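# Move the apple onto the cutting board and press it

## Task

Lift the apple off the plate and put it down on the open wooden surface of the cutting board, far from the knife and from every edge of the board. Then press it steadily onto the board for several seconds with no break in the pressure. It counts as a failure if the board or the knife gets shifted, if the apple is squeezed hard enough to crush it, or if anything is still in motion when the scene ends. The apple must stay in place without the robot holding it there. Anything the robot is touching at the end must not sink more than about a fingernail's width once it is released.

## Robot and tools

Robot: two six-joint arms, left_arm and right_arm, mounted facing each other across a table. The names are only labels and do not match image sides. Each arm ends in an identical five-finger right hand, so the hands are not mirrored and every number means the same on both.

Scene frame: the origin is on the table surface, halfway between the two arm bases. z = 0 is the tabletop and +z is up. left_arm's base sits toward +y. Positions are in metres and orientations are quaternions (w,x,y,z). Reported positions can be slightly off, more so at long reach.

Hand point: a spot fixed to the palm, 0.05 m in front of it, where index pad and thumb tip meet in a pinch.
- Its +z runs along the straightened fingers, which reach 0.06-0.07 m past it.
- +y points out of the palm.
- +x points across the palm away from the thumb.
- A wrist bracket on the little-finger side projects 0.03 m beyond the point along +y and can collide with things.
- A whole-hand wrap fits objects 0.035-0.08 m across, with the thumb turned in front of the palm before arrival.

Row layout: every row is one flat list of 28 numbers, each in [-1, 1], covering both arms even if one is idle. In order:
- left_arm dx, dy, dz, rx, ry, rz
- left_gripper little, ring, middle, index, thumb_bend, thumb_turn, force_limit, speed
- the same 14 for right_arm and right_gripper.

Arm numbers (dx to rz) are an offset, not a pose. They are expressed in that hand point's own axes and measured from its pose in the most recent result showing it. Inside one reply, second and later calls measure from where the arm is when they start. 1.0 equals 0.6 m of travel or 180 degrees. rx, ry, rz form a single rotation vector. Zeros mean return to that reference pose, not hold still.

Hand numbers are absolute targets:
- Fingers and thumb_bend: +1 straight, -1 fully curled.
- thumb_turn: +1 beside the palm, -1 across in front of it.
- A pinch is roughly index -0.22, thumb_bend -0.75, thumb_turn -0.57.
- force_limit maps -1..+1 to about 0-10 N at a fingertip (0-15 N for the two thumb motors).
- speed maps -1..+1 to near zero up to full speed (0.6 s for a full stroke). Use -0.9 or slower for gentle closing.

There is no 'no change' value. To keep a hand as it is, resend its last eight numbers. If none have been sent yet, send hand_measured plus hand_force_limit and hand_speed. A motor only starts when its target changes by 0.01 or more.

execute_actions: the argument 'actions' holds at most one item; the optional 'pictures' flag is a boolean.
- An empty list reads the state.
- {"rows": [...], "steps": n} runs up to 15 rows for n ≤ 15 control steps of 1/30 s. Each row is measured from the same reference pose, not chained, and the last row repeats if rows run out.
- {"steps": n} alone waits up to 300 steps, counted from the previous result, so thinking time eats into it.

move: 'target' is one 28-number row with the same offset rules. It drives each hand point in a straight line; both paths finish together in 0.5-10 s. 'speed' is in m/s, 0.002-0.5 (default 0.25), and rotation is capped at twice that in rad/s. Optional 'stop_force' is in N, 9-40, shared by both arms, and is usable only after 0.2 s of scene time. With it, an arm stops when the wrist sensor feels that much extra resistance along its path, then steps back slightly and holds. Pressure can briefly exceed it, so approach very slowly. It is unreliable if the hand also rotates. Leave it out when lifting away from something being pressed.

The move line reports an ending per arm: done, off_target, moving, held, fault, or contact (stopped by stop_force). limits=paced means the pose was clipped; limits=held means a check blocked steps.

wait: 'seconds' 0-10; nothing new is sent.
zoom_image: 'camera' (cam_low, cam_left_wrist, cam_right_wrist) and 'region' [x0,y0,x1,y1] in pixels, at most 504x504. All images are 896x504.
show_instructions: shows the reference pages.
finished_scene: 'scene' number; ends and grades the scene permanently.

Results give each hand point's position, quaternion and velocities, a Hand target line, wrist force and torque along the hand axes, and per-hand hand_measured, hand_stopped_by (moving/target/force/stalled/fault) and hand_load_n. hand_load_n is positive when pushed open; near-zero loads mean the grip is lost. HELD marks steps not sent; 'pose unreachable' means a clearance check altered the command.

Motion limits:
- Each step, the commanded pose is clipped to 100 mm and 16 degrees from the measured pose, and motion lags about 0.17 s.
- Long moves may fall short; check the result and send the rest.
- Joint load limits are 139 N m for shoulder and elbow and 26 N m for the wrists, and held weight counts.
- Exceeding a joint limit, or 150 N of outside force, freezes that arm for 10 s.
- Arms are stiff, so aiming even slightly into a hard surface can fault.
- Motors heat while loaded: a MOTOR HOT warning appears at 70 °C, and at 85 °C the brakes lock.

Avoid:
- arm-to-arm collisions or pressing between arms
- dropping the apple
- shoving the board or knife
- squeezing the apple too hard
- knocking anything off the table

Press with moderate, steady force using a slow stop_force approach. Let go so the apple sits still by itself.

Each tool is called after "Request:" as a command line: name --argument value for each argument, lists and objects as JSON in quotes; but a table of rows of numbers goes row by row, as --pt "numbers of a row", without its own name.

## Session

Request:
execute_actions --actions '[]'

Scene clock: 0.00 s of 4800.00 s.
left_arm: end_effector_position=(+0.2300, +0.4396, +0.4800) hand_measured=(+1.000, +1.000, +1.000, +1.000, +1.000, +1.000) hand_load_n=(+0.0, +0.0, +0.0, +0.0, +0.0, +0.0) hand_stopped_by=(target, target, target, target, target, target) hand_force_limit=0.00 hand_speed=-0.80 end_effector_quat_wxyz=(+0.015, +0.353, +0.935, -0.021) end_effector_velocity=(+0.000, +0.000, +0.000) end_effector_angular_velocity=(-0.000, -0.000, -0.000) | right_arm: end_effector_position=(+0.1114, -0.2795, +0.4811) hand_measured=(+1.000, +1.000, +1.000, +1.000, +1.000, +1.000) hand_load_n=(+0.0, +0.0, +0.0, +0.0, +0.0, +0.0) hand_stopped_by=(target, target, target, target, target, target) hand_force_limit=0.00 hand_speed=-0.80 end_effector_quat_wxyz=(+0.009, -0.385, +0.923, -0.013) end_effector_velocity=(+0.000, -0.000, -0.000) end_effector_angular_velocity=(-0.000, -0.000, -0.000)
Joint positions: left_arm=[ 0.536 -1.738  1.335  1.924  1.586 -1.879] | right_arm=[-1.209 -1.737  1.337  1.956  1.598 -1.867]
Joint velocities: left_arm=[ 0.     0.    -0.     0.    -0.     0.001] | right_arm=[-0. -0.  0.  0.  0.  0.]
Wrist force (N, on the end effector, along its own x y z axes, offset not removed): no reading
Wrist torque (N m, same axes, about the end effector's origin, offset not removed): no reading
Hand target (left_arm): +0.230, +0.440, +0.480; +0.015, +0.353, +0.935, -0.021
Hand target (right_arm): +0.111, -0.280, +0.481; +0.009, -0.385, +0.923, -0.013

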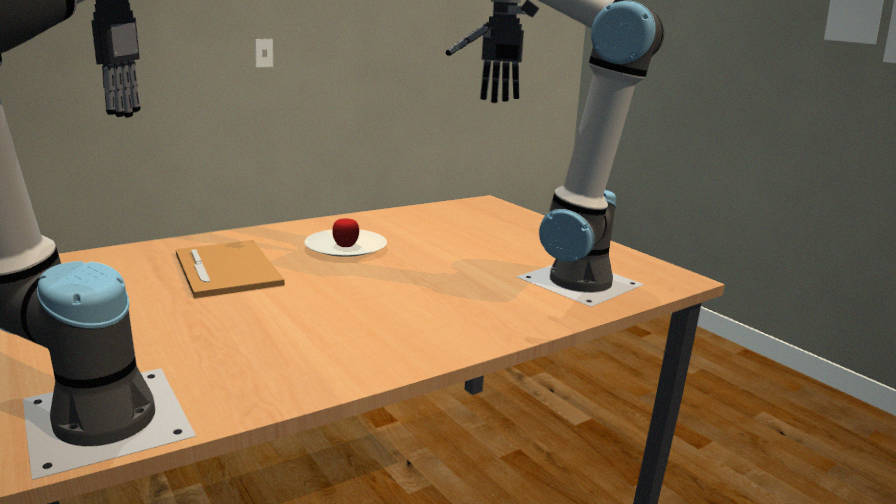

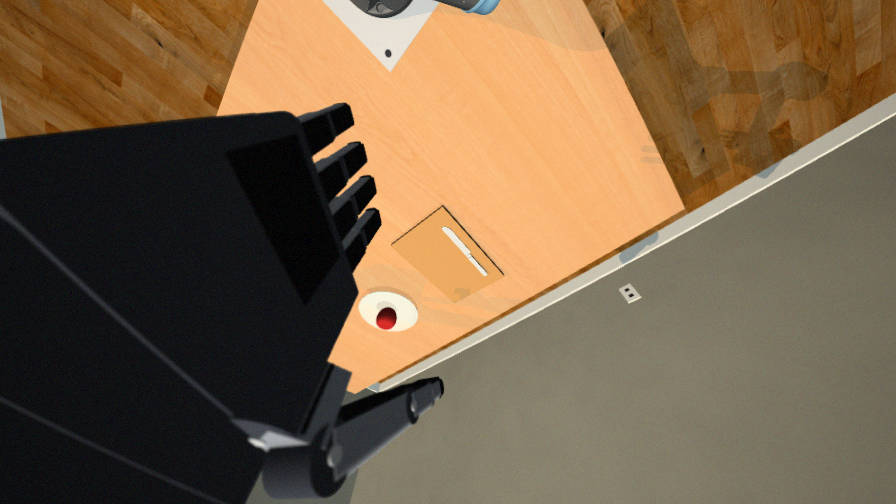

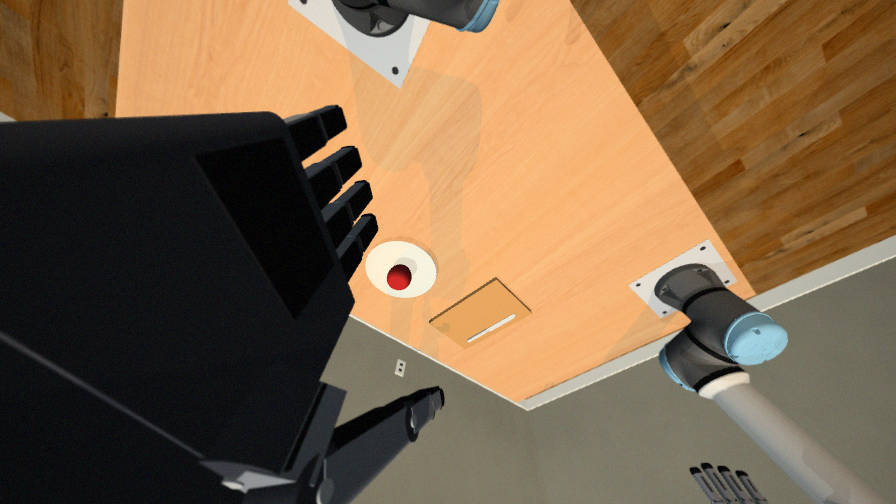

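Request:
move --target '[-0.905,-0.432,0.635,0.1826,-0.1685,-0.4157,0.6,0.6,0.6,0.6,1,-1,0,0.5,0,0,0,0,0,0,1,1,1,1,1,1,0,-0.8]' --speed 0.3

Scene clock: 14.00 s of 4800.00 s.
left_arm: end_effector_position=(+0.4716, -0.1310, +0.1296) hand_measured=(+0.600, +0.600, +0.600, +0.600, +1.000, -1.000) hand_load_n=(+0.0, +0.0, +0.0, +0.0, +0.0, +0.0) hand_stopped_by=(target, target, target, target, target, target) hand_force_limit=0.00 hand_speed=0.50 end_effector_quat_wxyz=(-0.132, +0.300, -0.877, +0.352) end_effector_velocity=(+0.002, -0.002, +0.001) end_effector_angular_velocity=(+0.007, +0.007, +0.003) | right_arm: end_effector_position=(+0.1114, -0.2795, +0.4811) hand_measured=(+1.000, +1.000, +1.000, +1.000, +1.000, +1.000) hand_load_n=(+0.0, +0.0, +0.0, +0.0, +0.0, +0.0) hand_stopped_by=(target, target, target, target, target, target) hand_force_limit=0.00 hand_speed=-0.80 end_effector_quat_wxyz=(+0.009, -0.385, +0.923, -0.013) end_effector_velocity=(-0.001, +0.000, -0.000) end_effector_angular_velocity=(+0.001, +0.001, +0.001)
Joint positions: left_arm=[ 0.428 -0.484  0.335  0.965  1.395 -3.298] | right_arm=[-1.209 -1.737  1.337  1.956  1.598 -1.867]
Joint velocities: left_arm=[ 0.002  0.044 -0.091  0.057  0.001 -0.003] | right_arm=[ 0.001 -0.     0.001  0.    -0.001  0.   ]
Wrist force (N, on the end effector, along its own x y z axes, offset not removed): left_arm=[-2.0 1.1 -2.6] | right_arm=[0.7 -0.1 1.4]
Wrist torque (N m, same axes, about the end effector's origin, offset not removed): left_arm=[0.21 0.33 0.14] | right_arm=[-0.11 -0.36 -0.03]
Hand target (left_arm): +0.472, -0.131, +0.130; +0.131, -0.300, +0.877, -0.352
Hand target (right_arm): +0.111, -0.280, +0.481; +0.009, -0.385, +0.923, -0.013
Off the commanded pose (left_arm): 0.001 m, 0 deg.
Off the commanded pose (right_arm): 0.000 m, 0 deg.
After step 100, 7.50 s passed at rest.
move: done

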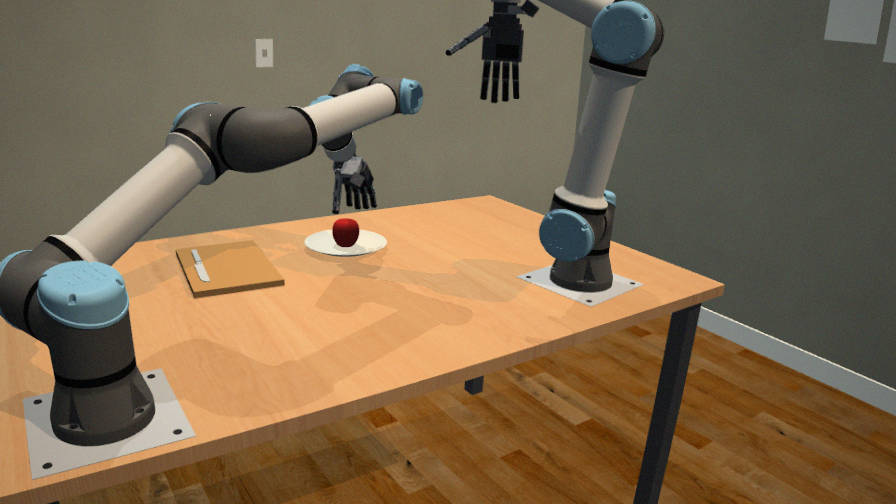

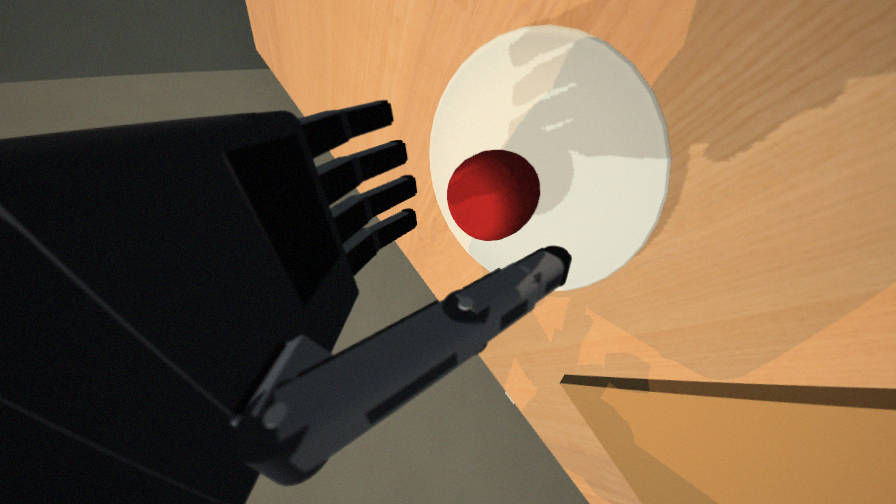

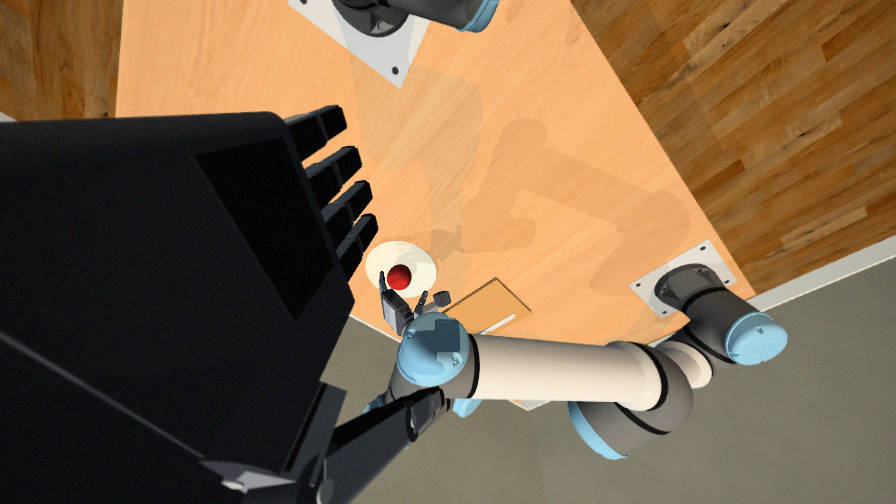

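Request:
move --target '[-0.033,-0.025,0.052,0,0,0,0.7,0.7,0.7,0.7,1,-1,0,0.5,0,0,0,0,0,0,1,1,1,1,1,1,0,-0.8]' --speed 0.08

Request:
move --target '[0,0.076,0.076,0,0,0,0.6,0.6,0.6,0.6,1,-1,0,0.5,0,0,0,0,0,0,1,1,1,1,1,1,0,-0.8]' --speed 0.08

Scene clock: 22.03 s of 4800.00 s.
left_arm: end_effector_position=(+0.5066, -0.1431, +0.1176) hand_measured=(+0.700, +0.700, +0.700, +0.700, +1.000, -1.000) hand_load_n=(+0.0, +0.0, +0.0, +0.0, +0.0, +0.0) hand_stopped_by=(target, target, target, target, target, target) hand_force_limit=0.00 hand_speed=0.50 end_effector_quat_wxyz=(-0.138, +0.294, -0.869, +0.374) end_effector_velocity=(+0.001, -0.001, +0.000) end_effector_angular_velocity=(-0.005, -0.002, -0.001) | right_arm: end_effector_position=(+0.1114, -0.2795, +0.4811) hand_measured=(+1.000, +1.000, +1.000, +1.000, +1.000, +1.000) hand_load_n=(+0.0, +0.0, +0.0, +0.0, +0.0, +0.0) hand_stopped_by=(target, target, target, target, target, target) hand_force_limit=0.00 hand_speed=-0.80 end_effector_quat_wxyz=(+0.009, -0.385, +0.923, -0.013) end_effector_velocity=(+0.000, +0.000, -0.000) end_effector_angular_velocity=(+0.000, +0.001, -0.002)
Joint positions: left_arm=[ 0.463 -0.316  0.034  1.045  1.417 -3.26 ] | right_arm=[-1.209 -1.737  1.337  1.956  1.598 -1.867]
Joint velocities: left_arm=[ 0.001  0.003 -0.007 -0.002  0.002  0.001] | right_arm=[-0.    -0.     0.001 -0.001 -0.001  0.001]
Wrist force (N, on the end effector, along its own x y z axes, offset not removed): left_arm=[1.7 1.5 -3.6] | right_arm=[-0.2 0.4 0.4]
Wrist torque (N m, same axes, about the end effector's origin, offset not removed): left_arm=[0.48 -0.48 0.17] | right_arm=[0.06 -0.23 -0.07]
Hand target (left_arm): +0.507, -0.143, +0.118; +0.138, -0.294, +0.869, -0.374
Hand target (right_arm): +0.111, -0.280, +0.481; +0.009, -0.385, +0.923, -0.013
Off the commanded pose (left_arm): 0.001 m, 3 deg.
Off the commanded pose (right_arm): 0.000 m, 0 deg.
elbow stopped short (left arm): the move would have taken joint 3 (elbow) straighter than the controller allows; a more bent joint 3 avoids this.
After step 100, 3.80 s passed at rest.
move: off_target (left_arm)

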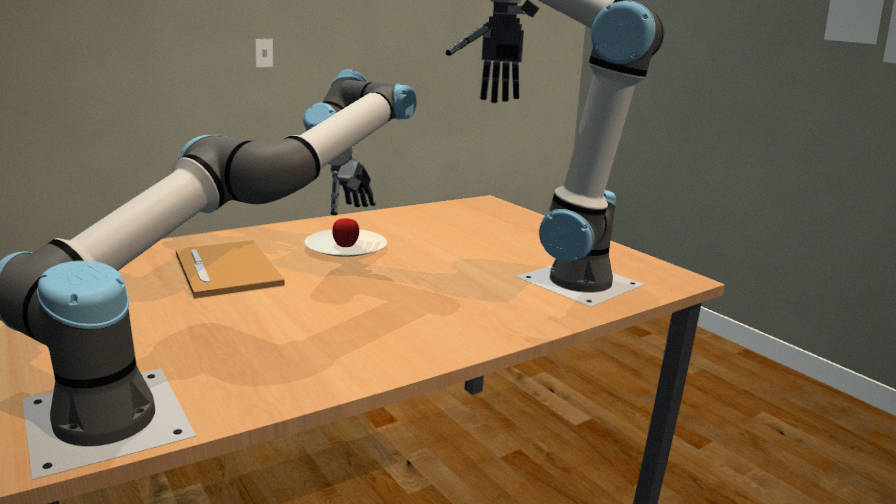

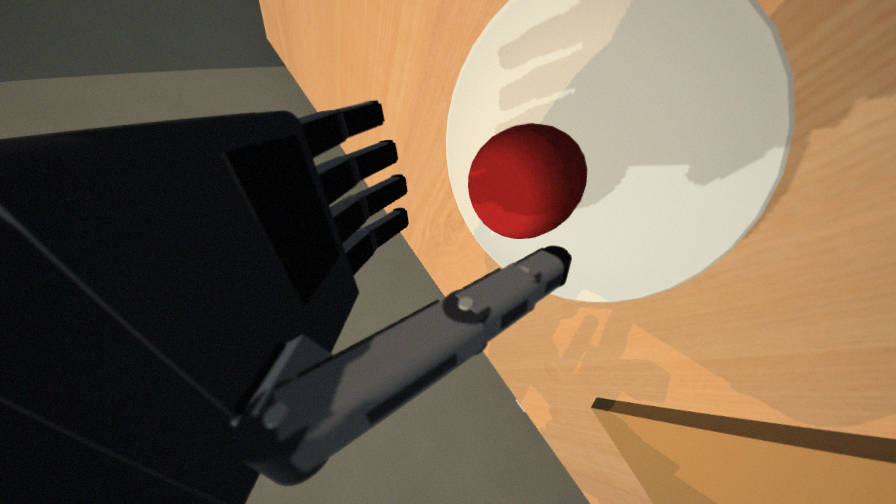

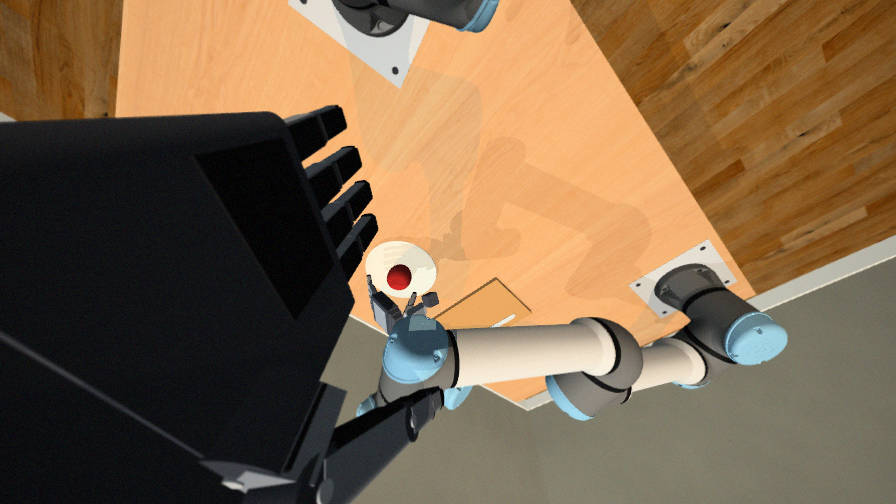

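Scene clock: 23.27 s of 4800.00 s.
left_arm: end_effector_position=(+0.5089, -0.1441, +0.0533) hand_measured=(+0.600, +0.600, +0.600, +0.600, +1.000, -1.000) hand_load_n=(+0.0, +0.0, +0.0, +0.0, +0.0, +0.0) hand_stopped_by=(target, target, target, target, target, target) hand_force_limit=0.00 hand_speed=0.50 end_effector_quat_wxyz=(-0.138, +0.294, -0.869, +0.373) end_effector_velocity=(+0.000, +0.000, -0.001) end_effector_angular_velocity=(-0.002, -0.002, -0.001) | right_arm: end_effector_position=(+0.1114, -0.2795, +0.4811) hand_measured=(+1.000, +1.000, +1.000, +1.000, +1.000, +1.000) hand_load_n=(+0.0, +0.0, +0.0, +0.0, +0.0, +0.0) hand_stopped_by=(target, target, target, target, target, target) hand_force_limit=0.00 hand_speed=-0.80 end_effector_quat_wxyz=(+0.009, -0.385, +0.923, -0.013) end_effector_velocity=(-0.000, +0.000, -0.000) end_effector_angular_velocity=(-0.000, +0.001, +0.002)
Joint positions: left_arm=[ 0.465 -0.404  0.378  0.789  1.419 -3.259] | right_arm=[-1.209 -1.737  1.337  1.956  1.598 -1.867]
Joint velocities: left_arm=[ 0.    -0.007  0.017 -0.014  0.     0.002] | right_arm=[ 0.002  0.     0.001 -0.     0.    -0.001]
Wrist force (N, on the end effector, along its own x y z axes, offset not removed): left_arm=[-0.5 -1.7 1.2] | right_arm=[-1.3 1.7 -2.6]
Wrist torque (N m, same axes, about the end effector's origin, offset not removed): left_arm=[-0.32 0.06 -0.07] | right_arm=[0.42 0.14 -0.06]
Hand target (left_arm): +0.509, -0.144, +0.053; +0.138, -0.294, +0.869, -0.374
Hand target (right_arm): +0.111, -0.280, +0.481; +0.009, -0.385, +0.923, -0.013
Off the commanded pose (left_arm): 0.000 m, 0 deg.
Off the commanded pose (right_arm): 0.000 m, 0 deg.
move: done

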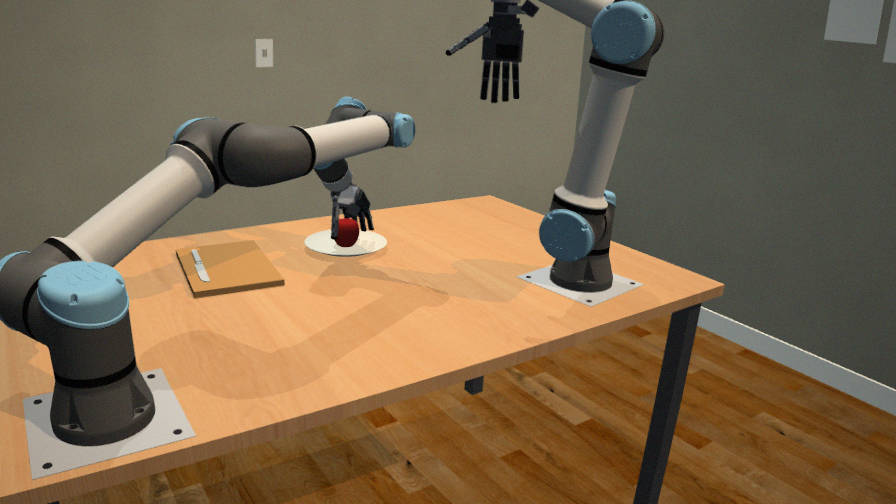

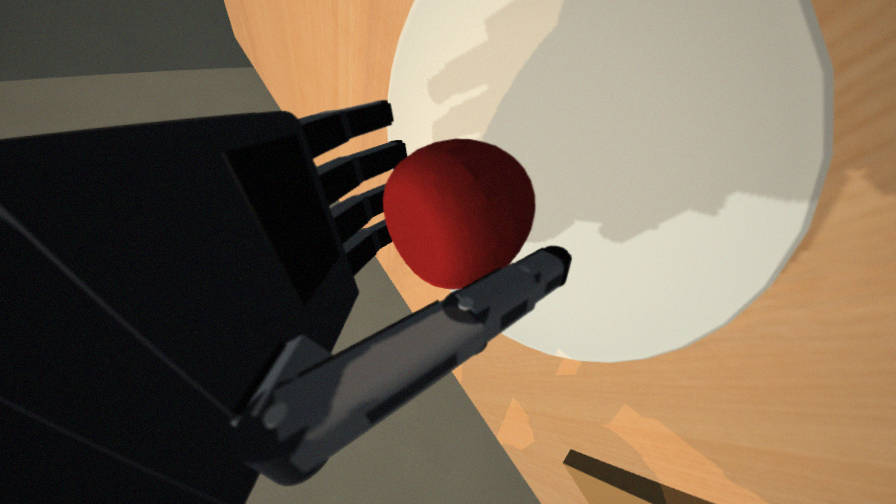

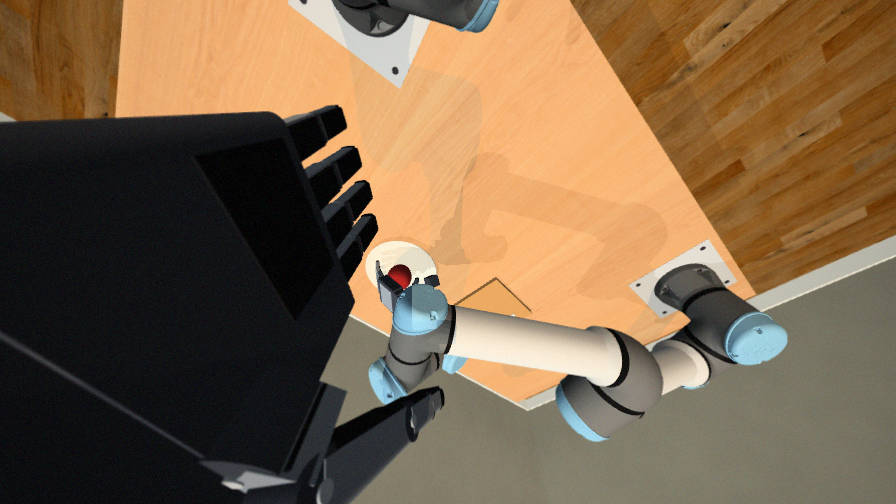

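Request:
move --target '[0.006,0.022,0.009,0,0,0,0.6,0.6,0.6,0.6,1,-1,0,0.5,0,0,0,0,0,0,1,1,1,1,1,1,0,-0.8]' --speed 0.04

Request:
move --target '[0,0,0,0,0,0,-0.6,-0.6,-0.6,-0.6,-0.7,-1,0.2,-0.7,0,0,0,0,0,0,1,1,1,1,1,1,0,-0.8]'

Request:
move --target '[0,-0.04,-0.09,0,0,0,-0.6,-0.6,-0.6,-0.6,-0.7,-1,0.2,-0.7,0,0,0,0,0,0,1,1,1,1,1,1,0,-0.8]' --speed 0.1

Scene clock: 31.10 s of 4800.00 s.
left_arm: end_effector_position=(+0.5031, -0.1422, +0.0401) hand_measured=(+0.600, +0.600, +0.600, +0.600, +1.000, -1.000) hand_load_n=(+0.0, +0.0, +0.0, +0.0, +0.0, +0.0) hand_stopped_by=(target, target, target, target, target, target) hand_force_limit=0.00 hand_speed=0.50 end_effector_quat_wxyz=(-0.138, +0.294, -0.869, +0.373) end_effector_velocity=(-0.001, +0.000, -0.002) end_effector_angular_velocity=(-0.001, -0.000, -0.001) | right_arm: end_effector_position=(+0.1114, -0.2795, +0.4811) hand_measured=(+1.000, +1.000, +1.000, +1.000, +1.000, +1.000) hand_load_n=(+0.0, +0.0, +0.0, +0.0, +0.0, +0.0) hand_stopped_by=(target, target, target, target, target, target) hand_force_limit=0.00 hand_speed=-0.80 end_effector_quat_wxyz=(+0.009, -0.385, +0.923, -0.013) end_effector_velocity=(-0.000, +0.000, +0.000) end_effector_angular_velocity=(+0.001, -0.000, +0.001)
Joint positions: left_arm=[ 0.459 -0.432  0.468  0.728  1.414 -3.263] | right_arm=[-1.209 -1.737  1.337  1.956  1.598 -1.867]
Joint velocities: left_arm=[-0.001 -0.005  0.015 -0.011  0.    -0.   ] | right_arm=[ 0.001 -0.    -0.    -0.    -0.001  0.001]
Wrist force (N, on the end effector, along its own x y z axes, offset not removed): left_arm=[-1.2 0.0 -1.2] | right_arm=[0.0 1.6 1.0]
Wrist torque (N m, same axes, about the end effector's origin, offset not removed): left_arm=[0.13 -0.11 -0.02] | right_arm=[0.16 -0.07 0.01]
Hand target (left_arm): +0.503, -0.142, +0.040; +0.138, -0.294, +0.869, -0.373
Hand target (right_arm): +0.111, -0.280, +0.481; +0.009, -0.385, +0.923, -0.013
Off the commanded pose (left_arm): 0.000 m, 0 deg.
Off the commanded pose (right_arm): 0.000 m, 0 deg.
After step 100, 3.73 s passed at rest.
move: done

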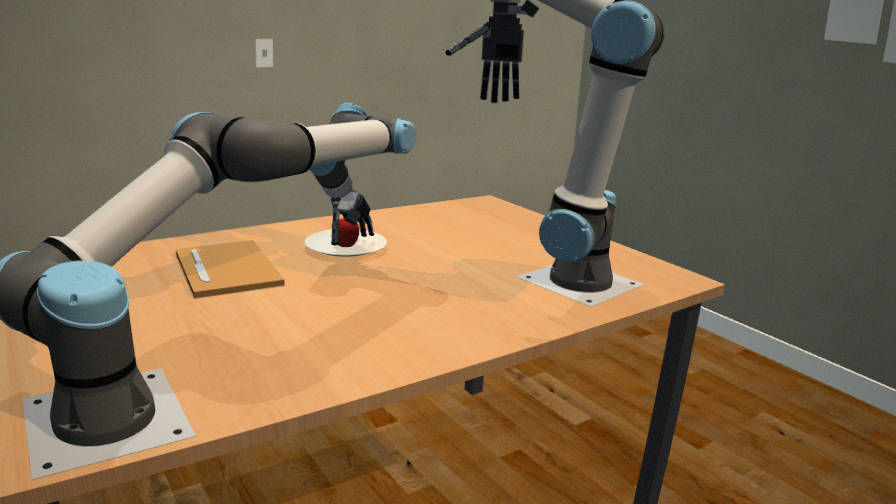

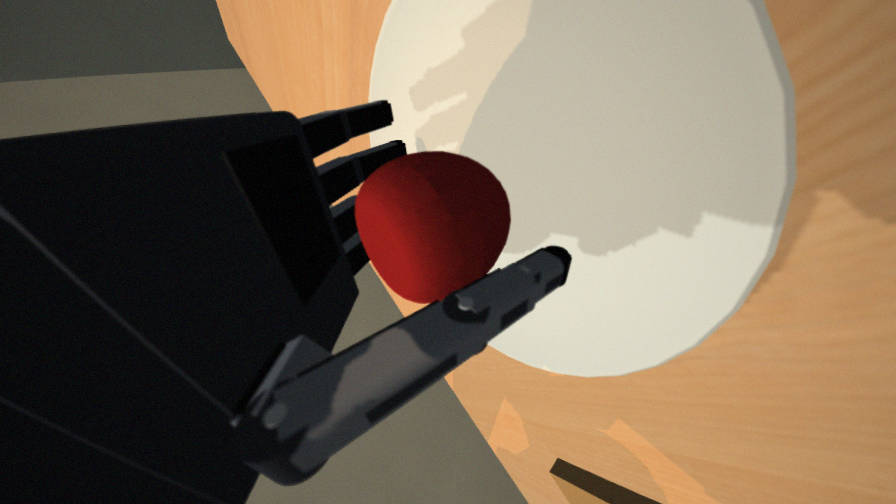

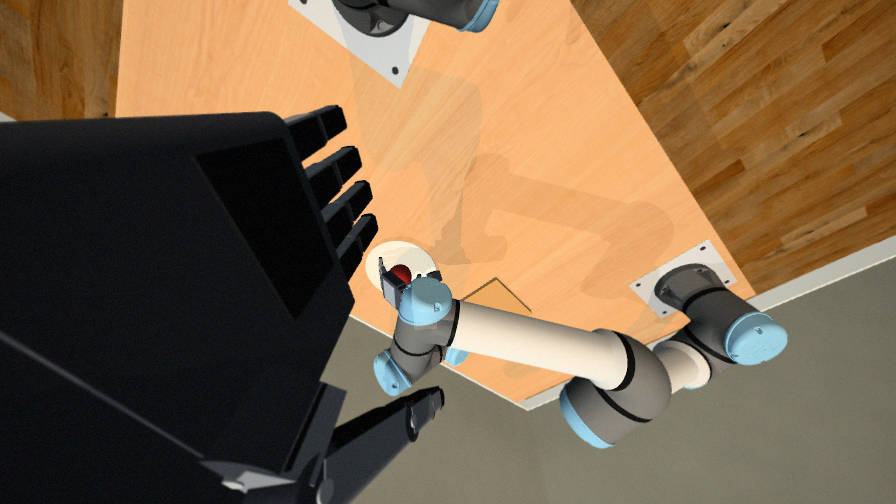

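Scene clock: 33.77 s of 4800.00 s.
left_arm: end_effector_position=(+0.5031, -0.1422, +0.0401) hand_measured=(-0.600, +0.088, +0.188, +0.138, +0.734, -1.000) hand_load_n=(+0.0, +6.5, +5.5, +6.5, +12.5, +2.5) hand_stopped_by=(target, force, force, force, force, target) hand_force_limit=0.20 hand_speed=-0.70 end_effector_quat_wxyz=(-0.138, +0.294, -0.869, +0.373) end_effector_velocity=(+0.000, -0.000, +0.001) end_effector_angular_velocity=(-0.002, -0.000, +0.000) | right_arm: end_effector_position=(+0.1114, -0.2795, +0.4811) hand_measured=(+1.000, +1.000, +1.000, +1.000, +1.000, +1.000) hand_load_n=(+0.0, +0.0, +0.0, +0.0, +0.0, +0.0) hand_stopped_by=(target, target, target, target, target, target) hand_force_limit=0.00 hand_speed=-0.80 end_effector_quat_wxyz=(+0.009, -0.385, +0.923, -0.013) end_effector_velocity=(+0.001, +0.000, +0.001) end_effector_angular_velocity=(+0.002, -0.002, -0.002)
Joint positions: left_arm=[ 0.459 -0.432  0.468  0.728  1.414 -3.263] | right_arm=[-1.209 -1.737  1.337  1.956  1.598 -1.867]
Joint velocities: left_arm=[ 0.    -0.    -0.001 -0.     0.    -0.   ] | right_arm=[-0.001  0.    -0.003 -0.    -0.001  0.   ]
Wrist force (N, on the end effector, along its own x y z axes, offset not removed): left_arm=[-1.6 5.4 -1.6] | right_arm=[-2.2 3.3 -2.5]
Wrist torque (N m, same axes, about the end effector's origin, offset not removed): left_arm=[0.73 -0.03 0.28] | right_arm=[0.50 0.33 -0.11]
Hand target (left_arm): +0.503, -0.142, +0.040; +0.138, -0.294, +0.869, -0.373
Hand target (right_arm): +0.111, -0.280, +0.481; +0.009, -0.385, +0.923, -0.013
Off the commanded pose (left_arm): 0.000 m, 0 deg.
Off the commanded pose (right_arm): 0.000 m, 0 deg.
move: done

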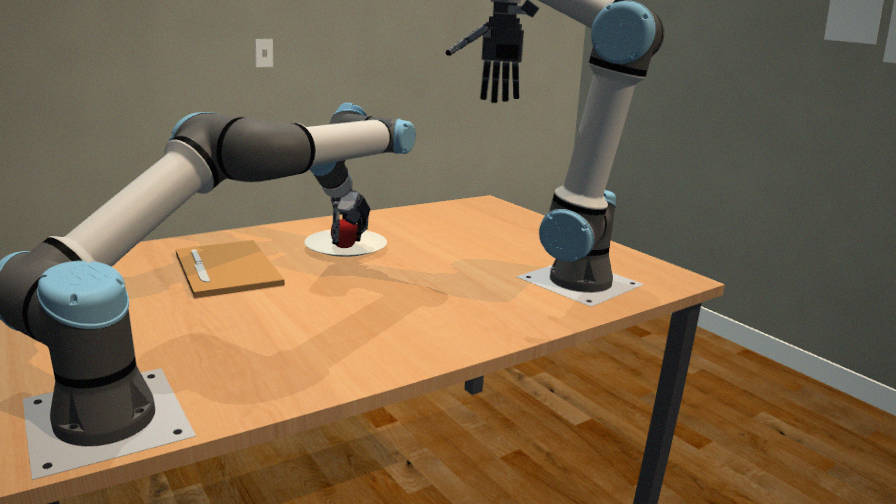

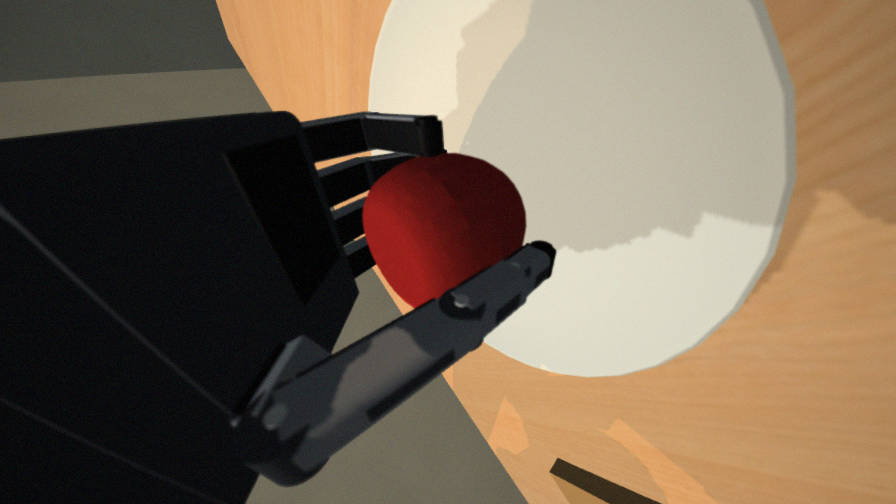

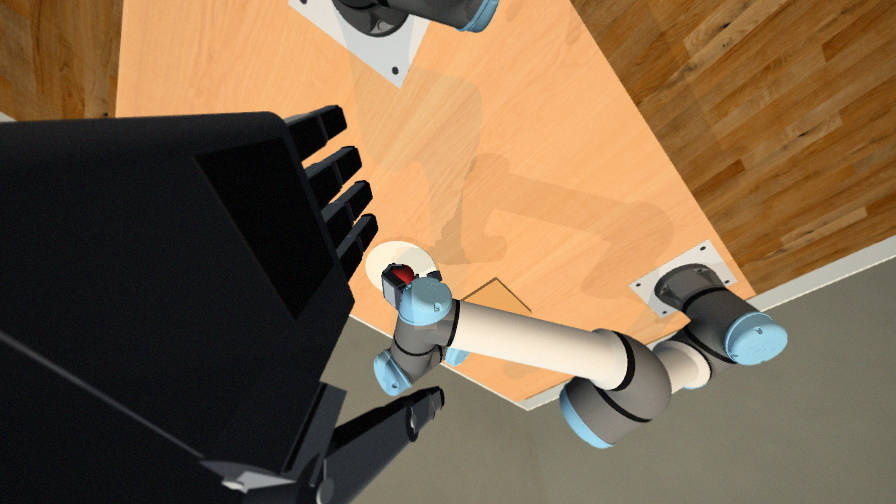

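Scene clock: 34.77 s of 4800.00 s.
left_arm: end_effector_position=(+0.4883, -0.1248, +0.0944) hand_measured=(-0.600, +0.088, +0.188, +0.138, +0.734, -1.000) hand_load_n=(+0.0, +6.5, +5.5, +6.5, +12.5, +2.5) hand_stopped_by=(target, force, force, force, force, target) hand_force_limit=0.20 hand_speed=-0.70 end_effector_quat_wxyz=(-0.138, +0.294, -0.869, +0.373) end_effector_velocity=(+0.000, +0.001, +0.003) end_effector_angular_velocity=(-0.001, -0.003, +0.002) | right_arm: end_effector_position=(+0.1114, -0.2795, +0.4811) hand_measured=(+1.000, +1.000, +1.000, +1.000, +1.000, +1.000) hand_load_n=(+0.0, +0.0, +0.0, +0.0, +0.0, +0.0) hand_stopped_by=(target, target, target, target, target, target) hand_force_limit=0.00 hand_speed=-0.80 end_effector_quat_wxyz=(+0.009, -0.385, +0.923, -0.013) end_effector_velocity=(-0.000, +0.000, -0.000) end_effector_angular_velocity=(+0.000, +0.002, -0.000)
Joint positions: left_arm=[ 0.452 -0.549  0.558  0.756  1.409 -3.268] | right_arm=[-1.209 -1.737  1.337  1.956  1.598 -1.867]
Joint velocities: left_arm=[-0.    -0.004  0.002 -0.    -0.003 -0.   ] | right_arm=[-0.    -0.     0.001 -0.    -0.001  0.   ]
Wrist force (N, on the end effector, along its own x y z axes, offset not removed): left_arm=[-3.1 2.8 3.0] | right_arm=[0.4 0.9 -0.8]
Wrist torque (N m, same axes, about the end effector's origin, offset not removed): left_arm=[0.14 0.46 0.02] | right_arm=[0.27 -0.21 0.12]
Hand target (left_arm): +0.488, -0.125, +0.095; +0.138, -0.294, +0.869, -0.373
Hand target (right_arm): +0.111, -0.280, +0.481; +0.009, -0.385, +0.923, -0.013
Off the commanded pose (left_arm): 0.000 m, 0 deg.
Off the commanded pose (right_arm): 0.000 m, 0 deg.
move: done

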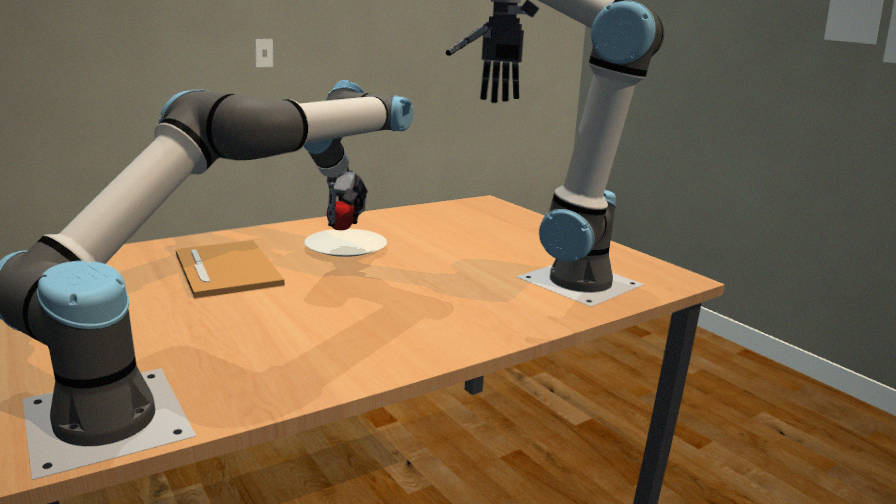

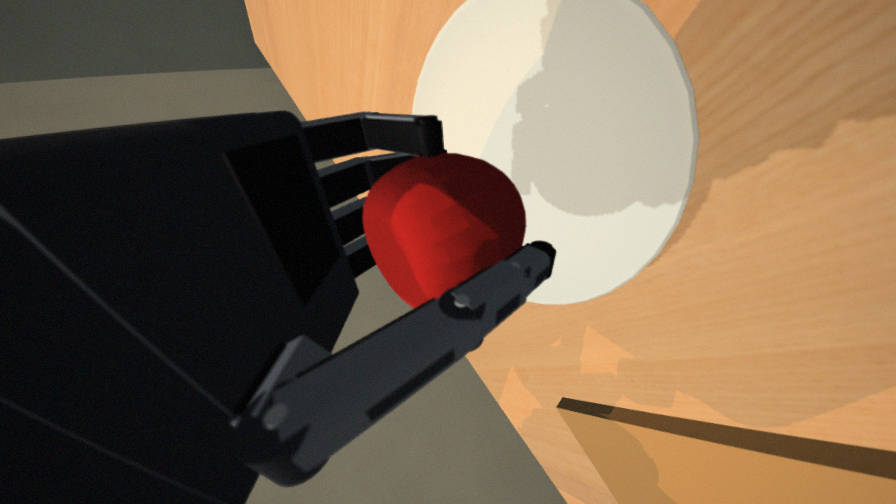

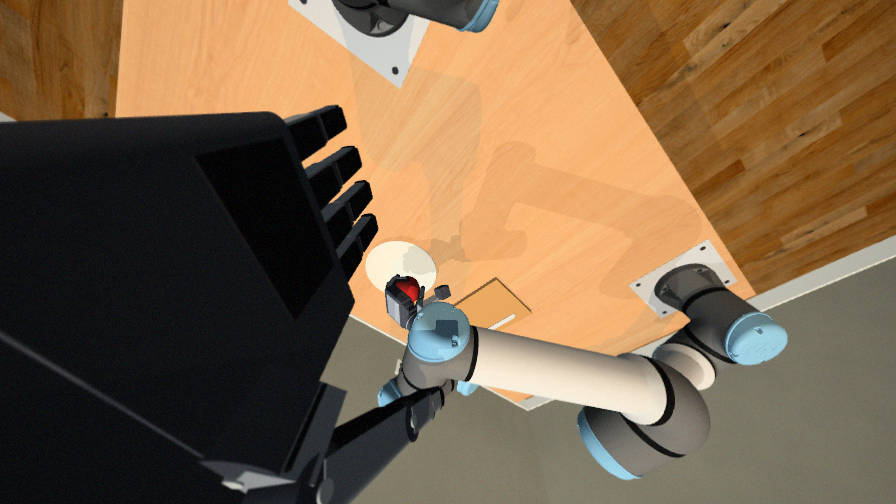

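Request:
move --target '[-0.238,0.306,-0.283,0,0,0,-0.6,-0.6,-0.6,-0.6,-0.7,-1,0.2,-0.7,0,0,0,0,0,0,1,1,1,1,1,1,0,-0.8]' --speed 0.2

Scene clock: 40.13 s of 4800.00 s.
left_arm: end_effector_position=(+0.4483, +0.1598, +0.0794) hand_measured=(-0.600, +0.088, +0.188, +0.138, +0.734, -1.000) hand_load_n=(+0.0, +6.5, +5.5, +6.5, +12.5, +2.5) hand_stopped_by=(target, force, force, force, force, target) hand_force_limit=0.20 hand_speed=-0.70 end_effector_quat_wxyz=(-0.138, +0.294, -0.869, +0.373) end_effector_velocity=(+0.000, +0.002, -0.000) end_effector_angular_velocity=(-0.000, -0.000, +0.001) | right_arm: end_effector_position=(+0.1114, -0.2795, +0.4811) hand_measured=(+1.000, +1.000, +1.000, +1.000, +1.000, +1.000) hand_load_n=(+0.0, +0.0, +0.0, +0.0, +0.0, +0.0) hand_stopped_by=(target, target, target, target, target, target) hand_force_limit=0.00 hand_speed=-0.80 end_effector_quat_wxyz=(+0.009, -0.385, +0.923, -0.013) end_effector_velocity=(+0.000, -0.000, +0.000) end_effector_angular_velocity=(-0.000, -0.001, -0.001)
Joint positions: left_arm=[ 0.658 -1.154  1.645  0.262  1.559 -3.125] | right_arm=[-1.209 -1.737  1.337  1.956  1.598 -1.867]
Joint velocities: left_arm=[ 0.002 -0.002  0.004 -0.002  0.001  0.001] | right_arm=[-0.    -0.    -0.001  0.     0.001  0.   ]
Wrist force (N, on the end effector, along its own x y z axes, offset not removed): left_arm=[0.2 2.3 1.3] | right_arm=[-1.6 1.4 -3.3]
Wrist torque (N m, same axes, about the end effector's origin, offset not removed): left_arm=[0.29 -0.16 0.31] | right_arm=[0.47 0.27 -0.11]
Hand target (left_arm): +0.448, +0.160, +0.079; +0.138, -0.294, +0.869, -0.373
Hand target (right_arm): +0.111, -0.280, +0.481; +0.009, -0.385, +0.923, -0.013
Off the commanded pose (left_arm): 0.000 m, 0 deg.
Off the commanded pose (right_arm): 0.000 m, 0 deg.
After step 100, 0.07 s passed at rest.
move: done

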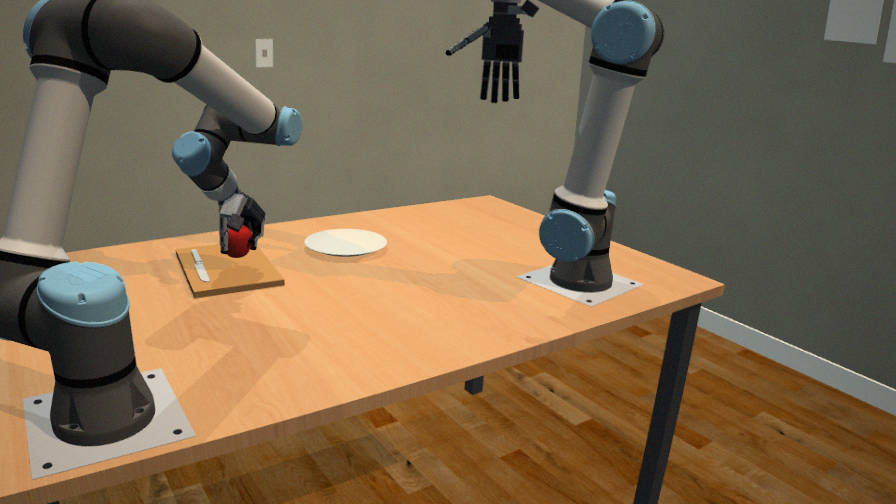

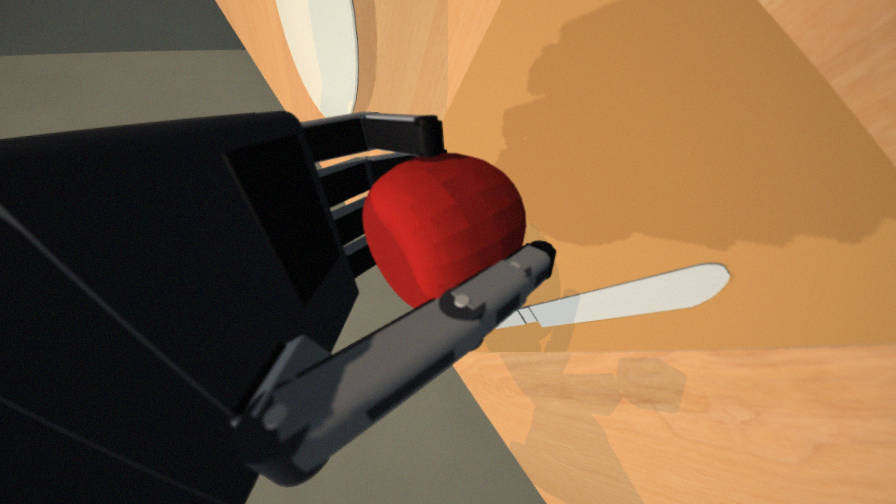

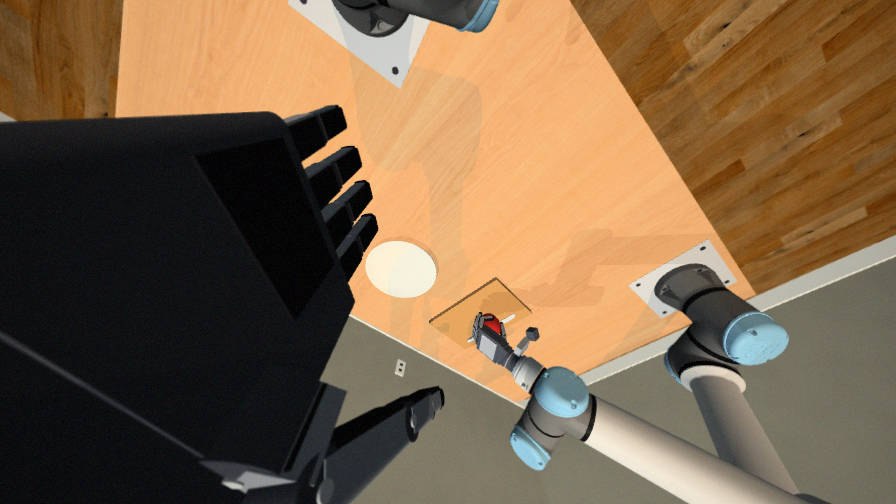

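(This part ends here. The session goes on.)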